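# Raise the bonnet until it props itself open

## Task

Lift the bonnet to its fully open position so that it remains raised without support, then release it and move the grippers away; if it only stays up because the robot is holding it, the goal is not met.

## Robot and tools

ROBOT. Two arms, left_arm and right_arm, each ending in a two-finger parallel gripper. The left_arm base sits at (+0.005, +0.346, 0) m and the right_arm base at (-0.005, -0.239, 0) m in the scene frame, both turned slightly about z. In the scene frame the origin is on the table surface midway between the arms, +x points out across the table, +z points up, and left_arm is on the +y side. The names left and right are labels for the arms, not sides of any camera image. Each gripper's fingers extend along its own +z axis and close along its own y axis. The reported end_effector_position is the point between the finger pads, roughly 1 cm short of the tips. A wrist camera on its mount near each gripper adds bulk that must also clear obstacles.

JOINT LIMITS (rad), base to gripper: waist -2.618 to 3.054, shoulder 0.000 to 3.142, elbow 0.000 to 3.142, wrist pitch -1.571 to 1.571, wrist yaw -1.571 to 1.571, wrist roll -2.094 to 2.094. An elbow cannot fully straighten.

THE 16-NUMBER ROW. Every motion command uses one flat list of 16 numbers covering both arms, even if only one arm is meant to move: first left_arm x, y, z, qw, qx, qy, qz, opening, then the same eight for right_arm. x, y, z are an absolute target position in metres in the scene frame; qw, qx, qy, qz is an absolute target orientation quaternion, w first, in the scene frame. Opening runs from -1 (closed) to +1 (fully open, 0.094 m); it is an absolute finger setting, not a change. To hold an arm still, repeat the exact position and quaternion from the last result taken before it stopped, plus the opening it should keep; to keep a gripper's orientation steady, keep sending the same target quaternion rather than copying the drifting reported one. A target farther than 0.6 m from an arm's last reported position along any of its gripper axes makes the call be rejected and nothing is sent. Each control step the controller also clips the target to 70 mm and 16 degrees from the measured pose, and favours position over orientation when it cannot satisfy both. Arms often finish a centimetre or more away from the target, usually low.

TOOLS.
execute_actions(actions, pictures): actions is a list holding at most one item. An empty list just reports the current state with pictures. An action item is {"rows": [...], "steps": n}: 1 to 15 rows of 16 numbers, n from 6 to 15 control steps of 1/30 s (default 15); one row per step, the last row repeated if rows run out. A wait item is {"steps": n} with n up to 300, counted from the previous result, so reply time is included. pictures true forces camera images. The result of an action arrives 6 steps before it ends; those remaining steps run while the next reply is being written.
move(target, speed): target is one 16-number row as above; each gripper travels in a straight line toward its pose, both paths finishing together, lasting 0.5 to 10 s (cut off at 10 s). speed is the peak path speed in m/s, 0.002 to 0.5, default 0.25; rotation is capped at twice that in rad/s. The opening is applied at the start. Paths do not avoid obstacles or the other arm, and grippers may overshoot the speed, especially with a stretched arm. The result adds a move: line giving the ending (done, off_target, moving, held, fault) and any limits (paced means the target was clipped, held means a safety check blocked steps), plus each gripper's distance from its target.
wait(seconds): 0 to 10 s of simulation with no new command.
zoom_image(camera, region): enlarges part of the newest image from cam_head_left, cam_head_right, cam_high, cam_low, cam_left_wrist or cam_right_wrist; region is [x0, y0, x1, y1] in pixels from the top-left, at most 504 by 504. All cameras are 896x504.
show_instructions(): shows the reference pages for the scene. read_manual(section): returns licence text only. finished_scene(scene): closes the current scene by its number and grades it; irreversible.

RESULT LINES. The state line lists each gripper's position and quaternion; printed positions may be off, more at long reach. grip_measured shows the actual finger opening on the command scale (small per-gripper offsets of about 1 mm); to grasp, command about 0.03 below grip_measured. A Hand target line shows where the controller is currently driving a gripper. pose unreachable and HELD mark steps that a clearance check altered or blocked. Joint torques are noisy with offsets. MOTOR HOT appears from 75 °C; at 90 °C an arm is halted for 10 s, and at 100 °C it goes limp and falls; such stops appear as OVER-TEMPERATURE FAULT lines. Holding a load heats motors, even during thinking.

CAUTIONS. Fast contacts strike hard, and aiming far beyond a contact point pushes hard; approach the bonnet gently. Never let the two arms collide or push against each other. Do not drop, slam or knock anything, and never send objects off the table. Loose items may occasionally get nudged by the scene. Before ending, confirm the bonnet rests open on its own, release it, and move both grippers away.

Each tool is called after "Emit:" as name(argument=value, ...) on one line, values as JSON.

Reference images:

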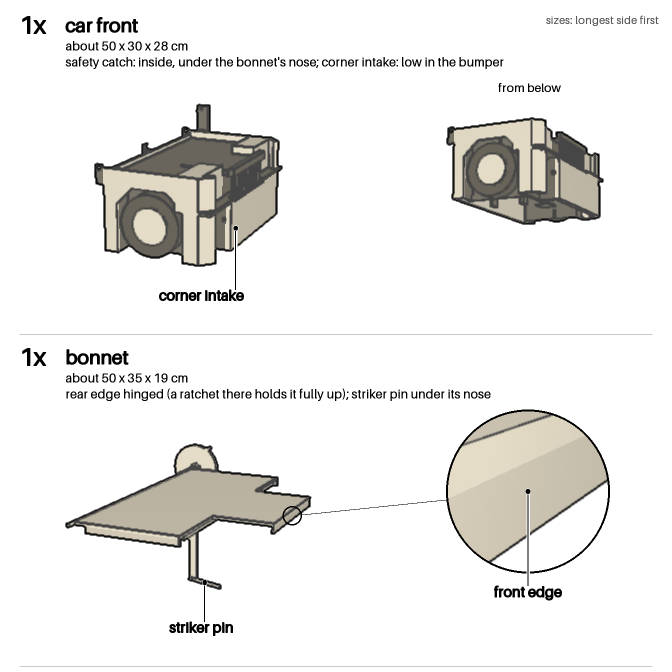

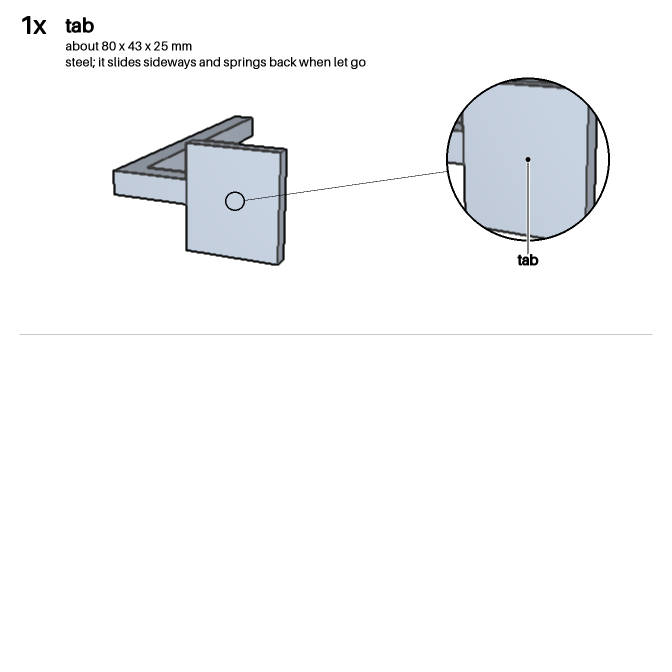

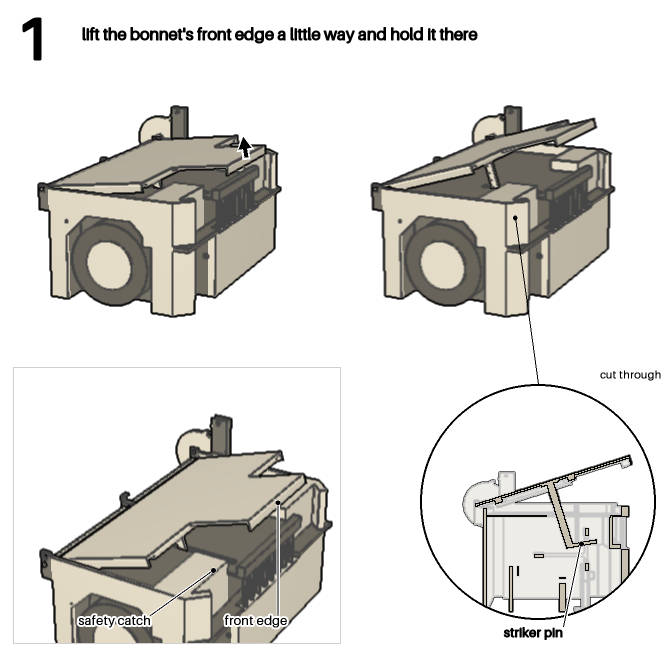

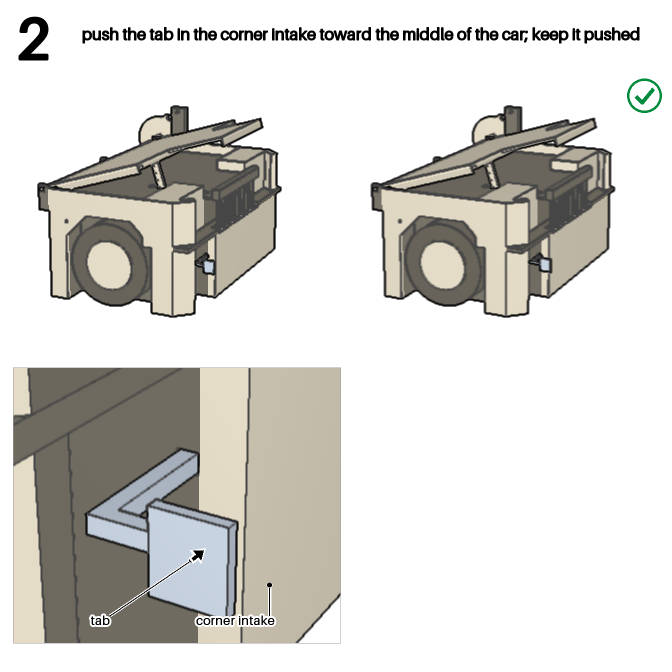

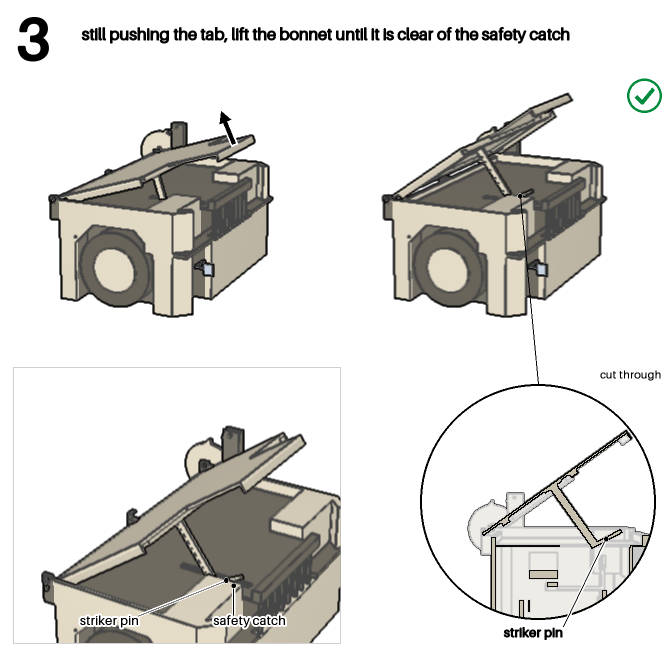

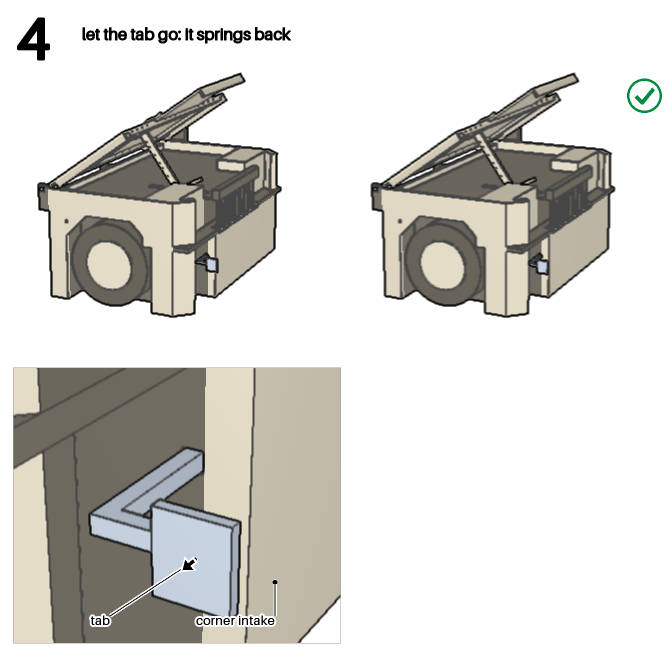

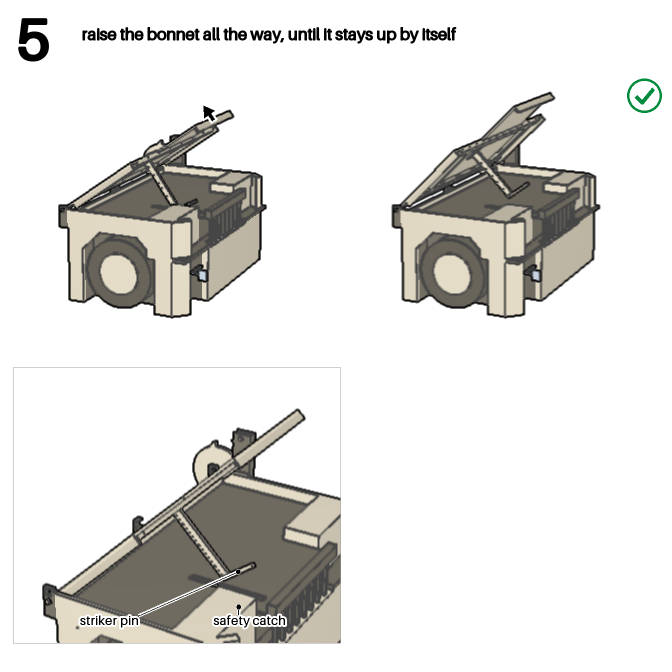

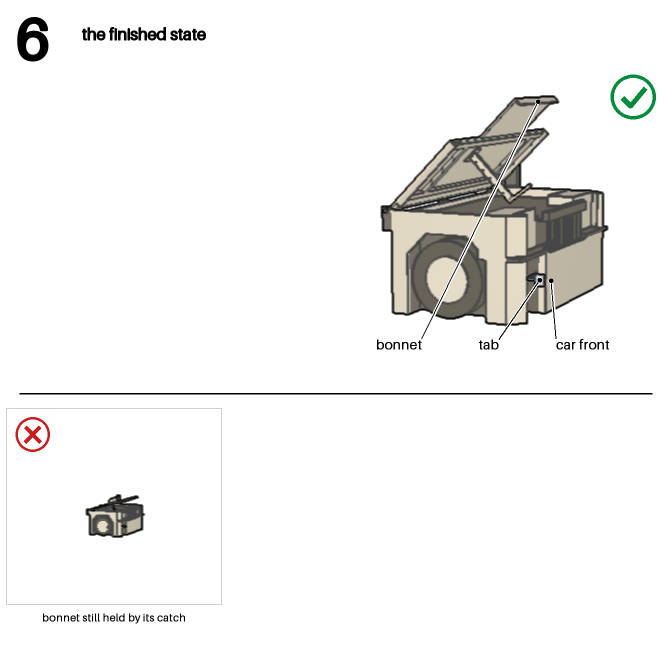

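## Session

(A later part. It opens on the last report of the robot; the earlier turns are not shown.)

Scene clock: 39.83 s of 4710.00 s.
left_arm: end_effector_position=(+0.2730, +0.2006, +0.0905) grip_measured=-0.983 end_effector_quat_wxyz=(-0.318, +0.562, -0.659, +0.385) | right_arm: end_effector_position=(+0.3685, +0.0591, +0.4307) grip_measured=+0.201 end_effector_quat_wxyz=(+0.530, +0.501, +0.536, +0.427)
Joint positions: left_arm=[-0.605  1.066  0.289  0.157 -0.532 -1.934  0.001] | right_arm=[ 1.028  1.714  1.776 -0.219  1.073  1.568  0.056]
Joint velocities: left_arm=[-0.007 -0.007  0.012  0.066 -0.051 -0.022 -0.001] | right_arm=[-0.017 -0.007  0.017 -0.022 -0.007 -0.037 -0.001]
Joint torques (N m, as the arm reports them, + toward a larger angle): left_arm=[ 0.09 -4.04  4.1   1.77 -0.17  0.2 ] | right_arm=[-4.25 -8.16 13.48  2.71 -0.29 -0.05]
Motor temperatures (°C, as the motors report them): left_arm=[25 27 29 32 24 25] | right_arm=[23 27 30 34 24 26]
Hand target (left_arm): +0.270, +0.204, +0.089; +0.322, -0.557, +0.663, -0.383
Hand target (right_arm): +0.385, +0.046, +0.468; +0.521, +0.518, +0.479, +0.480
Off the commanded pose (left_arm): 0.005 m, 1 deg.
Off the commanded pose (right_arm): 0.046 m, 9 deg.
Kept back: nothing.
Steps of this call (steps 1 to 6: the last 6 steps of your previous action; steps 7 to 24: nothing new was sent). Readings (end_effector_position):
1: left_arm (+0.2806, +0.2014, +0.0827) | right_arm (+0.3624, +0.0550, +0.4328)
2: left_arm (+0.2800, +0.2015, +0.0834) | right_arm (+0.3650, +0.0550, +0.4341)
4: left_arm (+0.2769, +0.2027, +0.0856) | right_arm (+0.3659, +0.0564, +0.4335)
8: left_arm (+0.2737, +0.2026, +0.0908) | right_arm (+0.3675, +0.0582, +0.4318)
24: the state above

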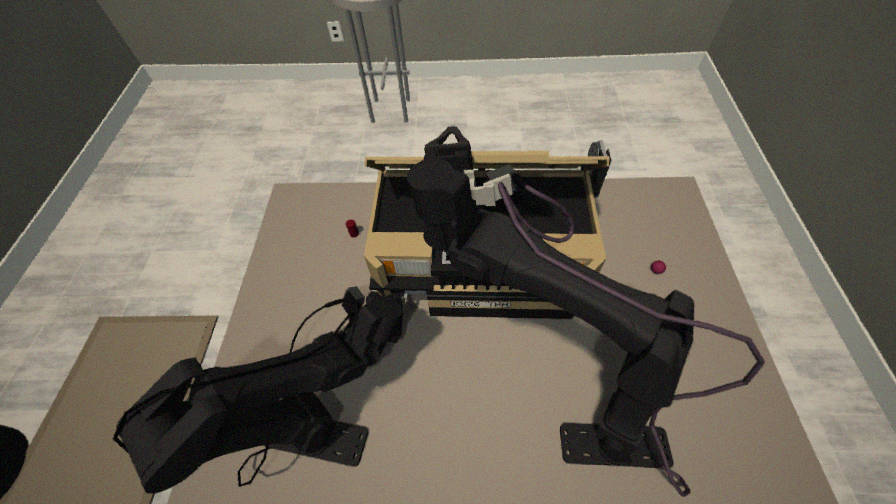

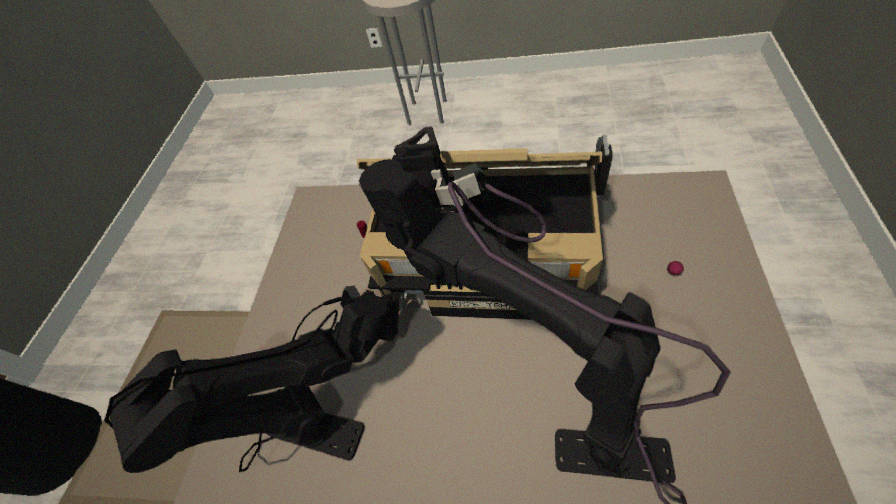

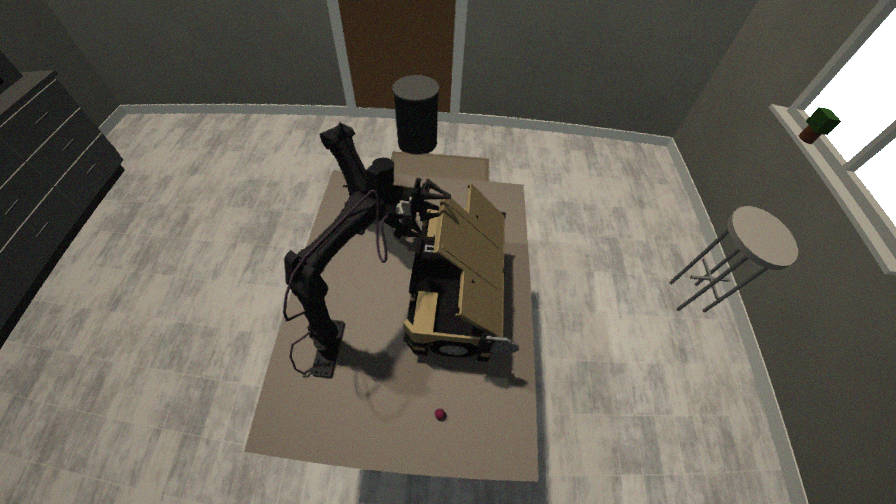

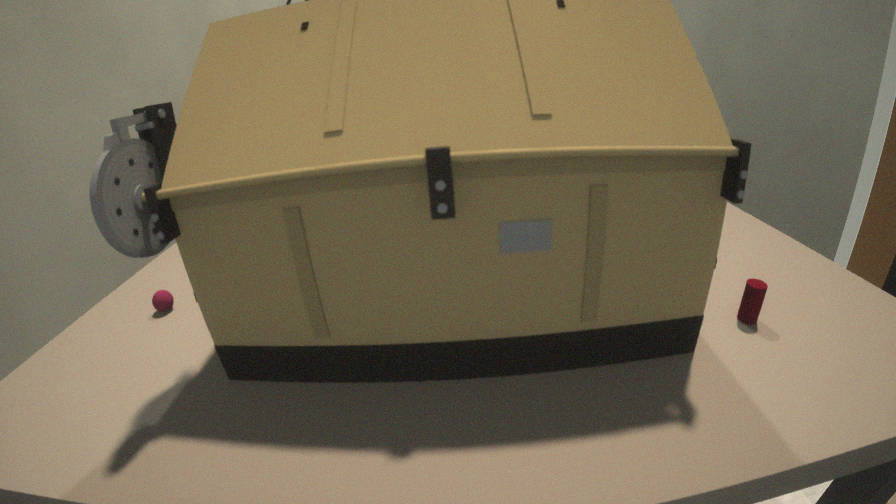

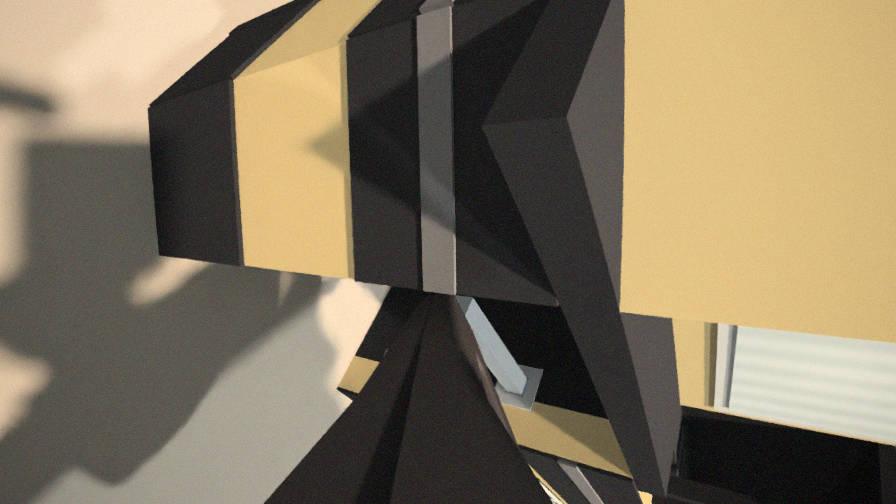

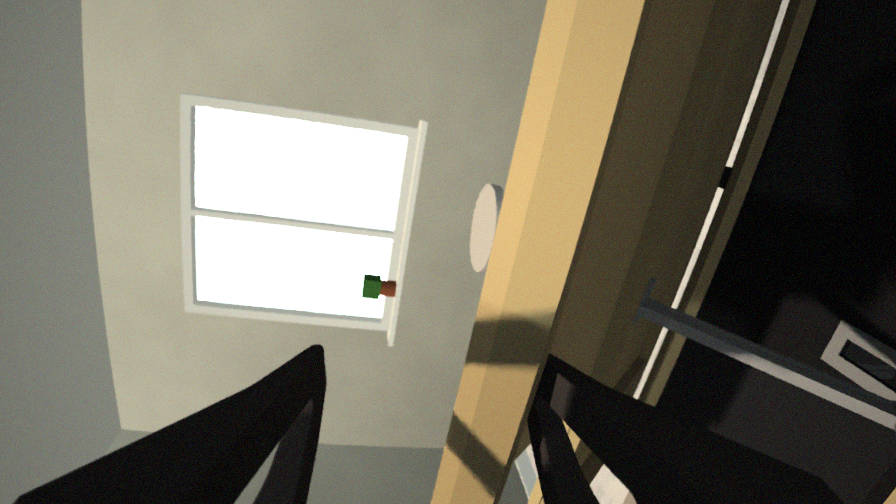

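Ratchet engaged. Ease off then withdraw.

Emit:
move(target=[0.24,0.215,0.11,0.321,-0.557,0.663,-0.383,-1,0.36,0.055,0.415,0.52,0.52,0.48,0.48,0.2], speed=0.05)

Emit:
move(target=[0.22,0.23,0.14,0.321,-0.557,0.663,-0.383,-1,0.25,0.03,0.41,0.52,0.52,0.48,0.48,0.2], speed=0.15)

Scene clock: 42.13 s of 4710.00 s.
left_arm: end_effector_position=(+0.2425, +0.2118, +0.1048) grip_measured=-0.983 end_effector_quat_wxyz=(-0.316, +0.557, -0.667, +0.381) | right_arm: end_effector_position=(+0.3642, +0.0599, +0.4096) grip_measured=+0.201 end_effector_quat_wxyz=(+0.518, +0.519, +0.486, +0.476)
Joint positions: left_arm=[-0.697  0.826  0.289 -0.127 -0.595 -1.986  0.001] | right_arm=[1.04  1.668 1.554 0.092 1.092 1.58  0.056]
Joint velocities: left_arm=[-0.022 -0.002 -0.007 -0.037 -0.022 -0.081  0.   ] | right_arm=[ 0.017 -0.017 -0.017 -0.095  0.066 -0.051 -0.   ]
Joint torques (N m, as the arm reports them, + toward a larger angle): left_arm=[-0.77 -2.84  5.97  1.51 -0.39 -0.07] | right_arm=[  0.31 -10.59   7.23   1.8    0.09  -0.11]
Motor temperatures (°C, as the motors report them): left_arm=[25 27 28 32 24 25] | right_arm=[23 28 29 34 24 26]
Hand target (left_arm): +0.241, +0.214, +0.109; +0.321, -0.557, +0.663, -0.383
Hand target (right_arm): +0.360, +0.055, +0.415; +0.520, +0.519, +0.480, +0.480
Off the commanded pose (left_arm): 0.007 m, 1 deg.
Off the commanded pose (right_arm): 0.008 m, 1 deg.
Kept back: nothing.
move: done

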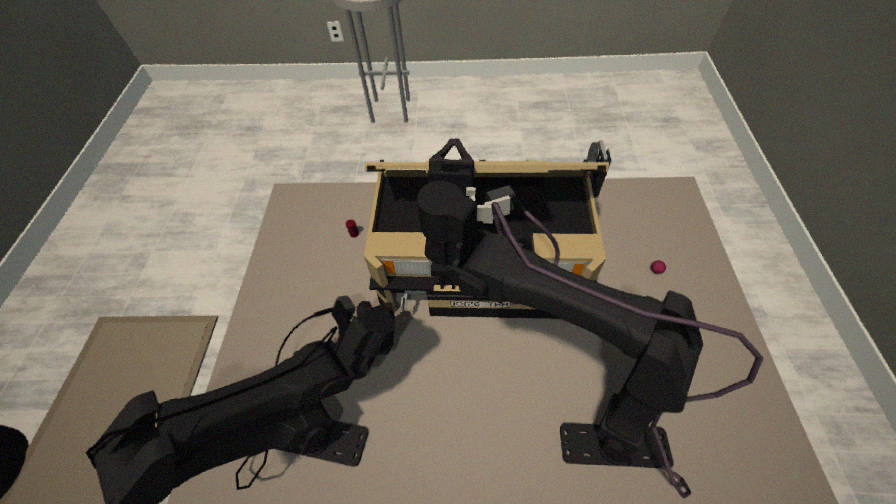

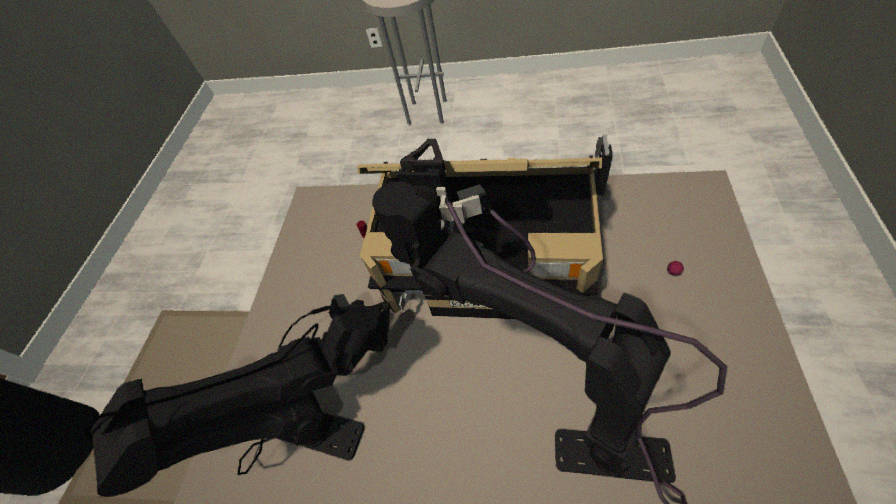

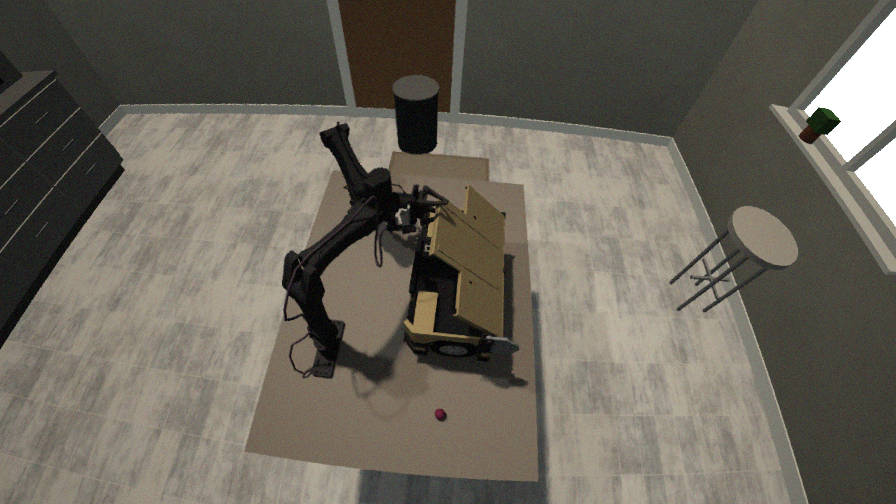

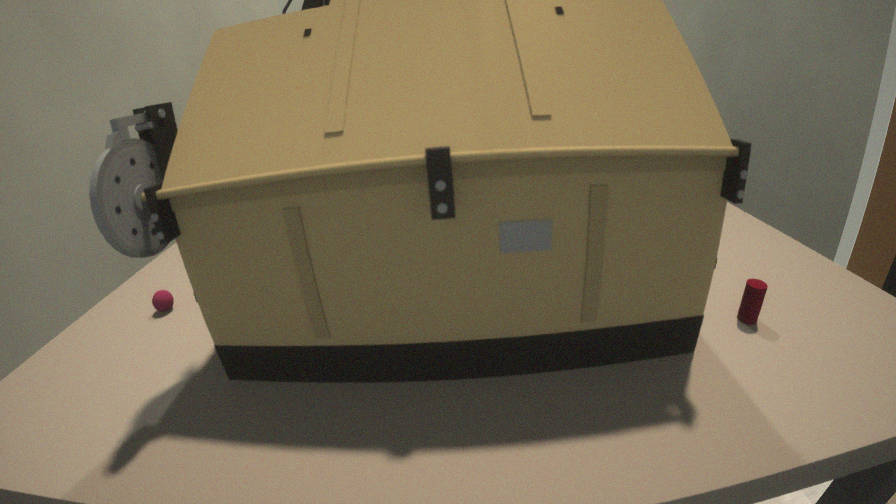

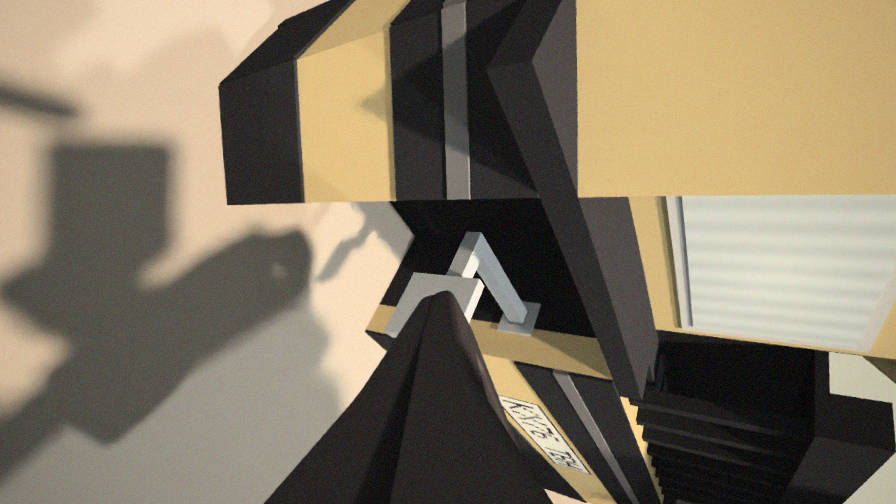

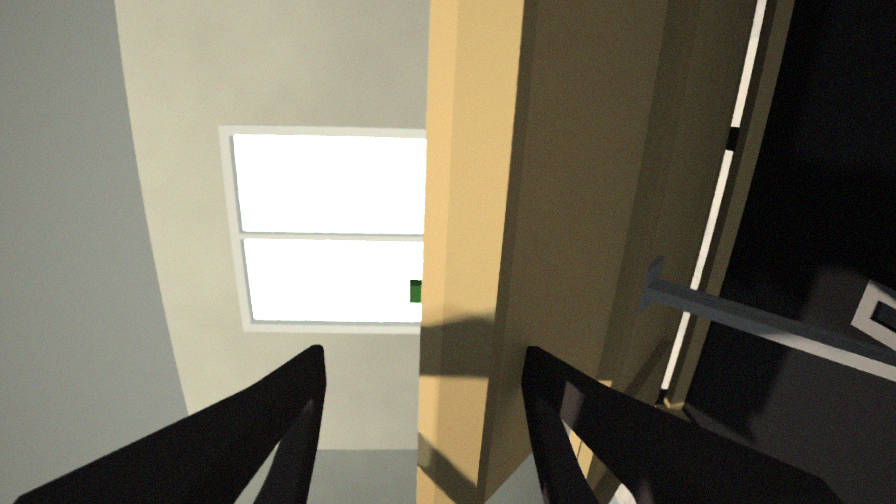

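Scene clock: 43.57 s of 4710.00 s.
left_arm: end_effector_position=(+0.2206, +0.2288, +0.1234) grip_measured=-0.983 end_effector_quat_wxyz=(-0.316, +0.556, -0.675, +0.368) | right_arm: end_effector_position=(+0.2515, +0.0357, +0.4156) grip_measured=+0.201 end_effector_quat_wxyz=(+0.519, +0.520, +0.473, +0.486)
Joint positions: left_arm=[-0.753  0.641  0.35  -0.426 -0.637 -2.029  0.001] | right_arm=[1.323 1.414 1.294 0.179 1.381 1.527 0.056]
Joint velocities: left_arm=[-0.007  0.002 -0.027 -0.022  0.007  0.007 -0.   ] | right_arm=[ 0.002 -0.022 -0.002  0.037  0.022  0.022 -0.001]
Joint torques (N m, as the arm reports them, + toward a larger angle): left_arm=[-0.79 -1.85  8.11  1.46 -0.42 -0.06] | right_arm=[ 0.52 -7.09  6.35  1.42  0.05 -0.1 ]
Motor temperatures (°C, as the motors report them): left_arm=[25 27 29 32 24 25] | right_arm=[23 28 29 33 24 26]
Hand target (left_arm): +0.221, +0.229, +0.139; +0.321, -0.557, +0.663, -0.383
Hand target (right_arm): +0.248, +0.032, +0.413; +0.523, +0.516, +0.478, +0.481
Off the commanded pose (left_arm): 0.017 m, 2 deg.
Off the commanded pose (right_arm): 0.008 m, 1 deg.
Kept back: nothing.
move: off_target (left_arm)

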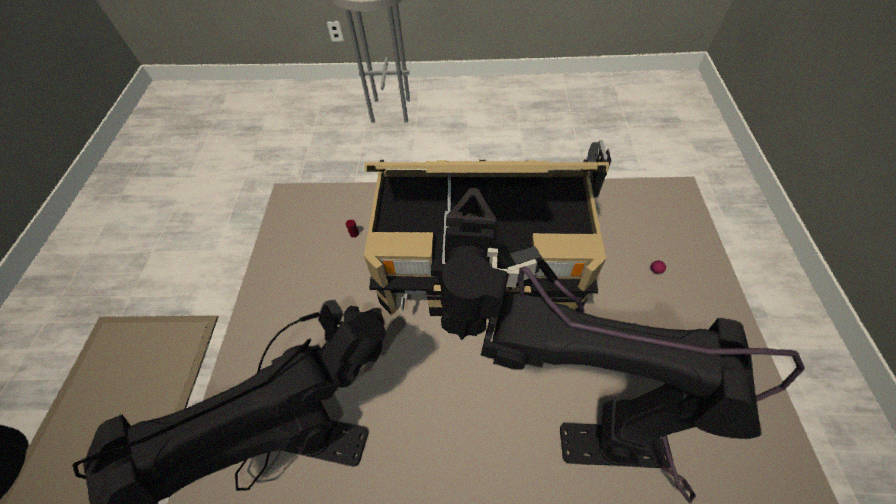

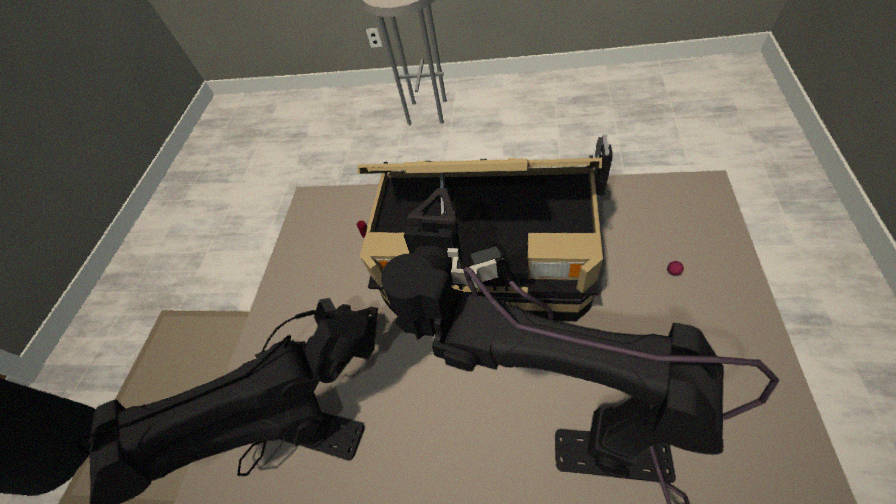

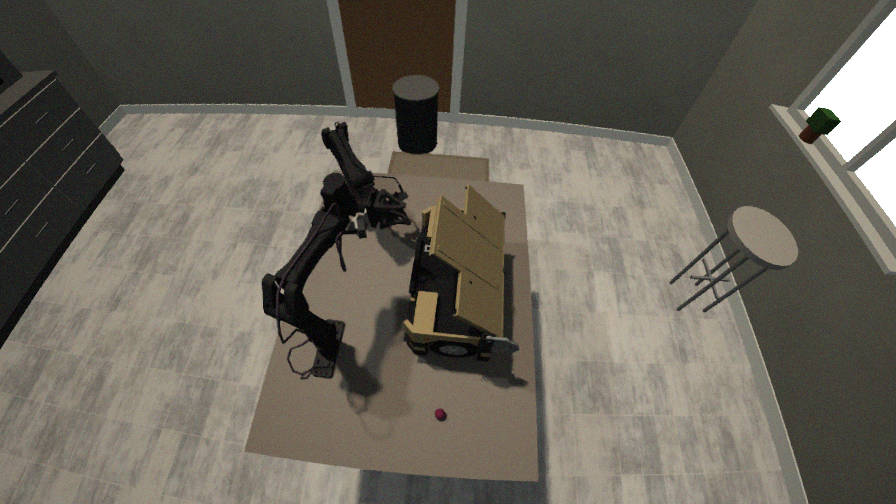

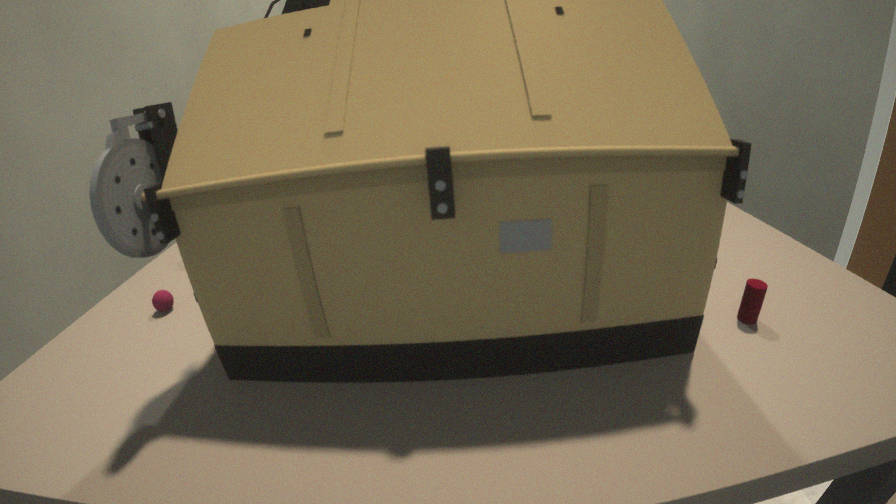

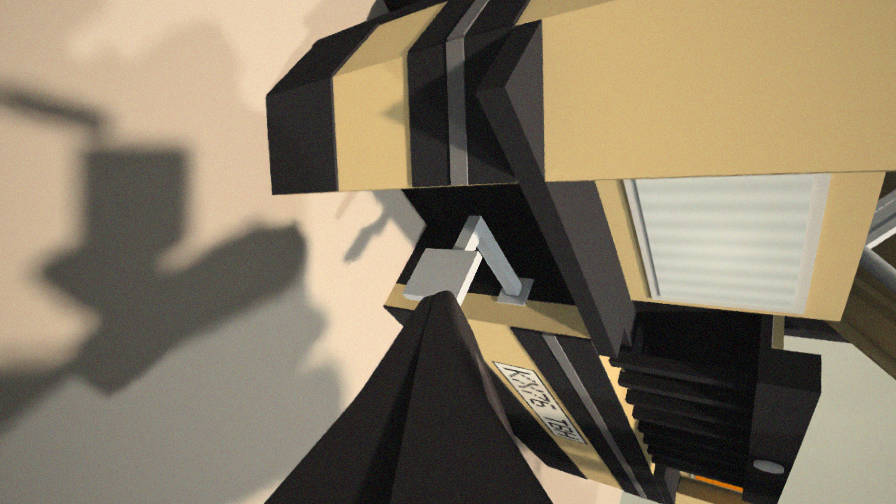

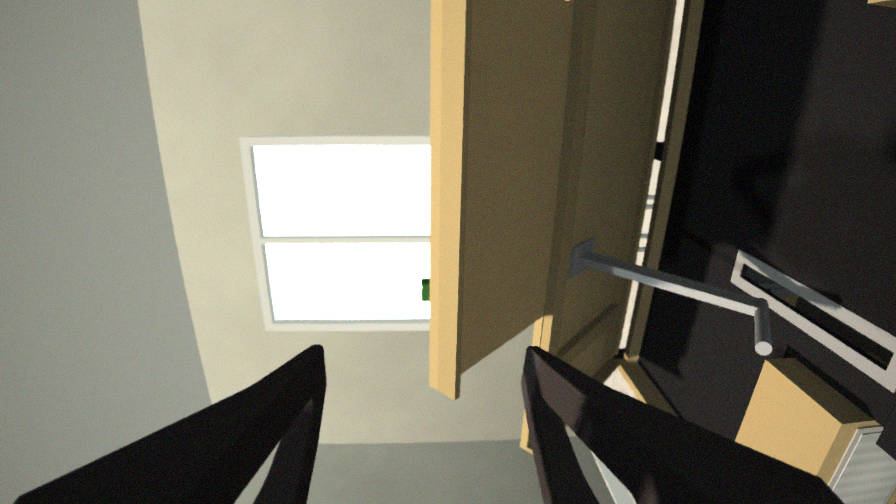

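Emit:
finished_scene(scene=1)

The scene is finished: the task was done.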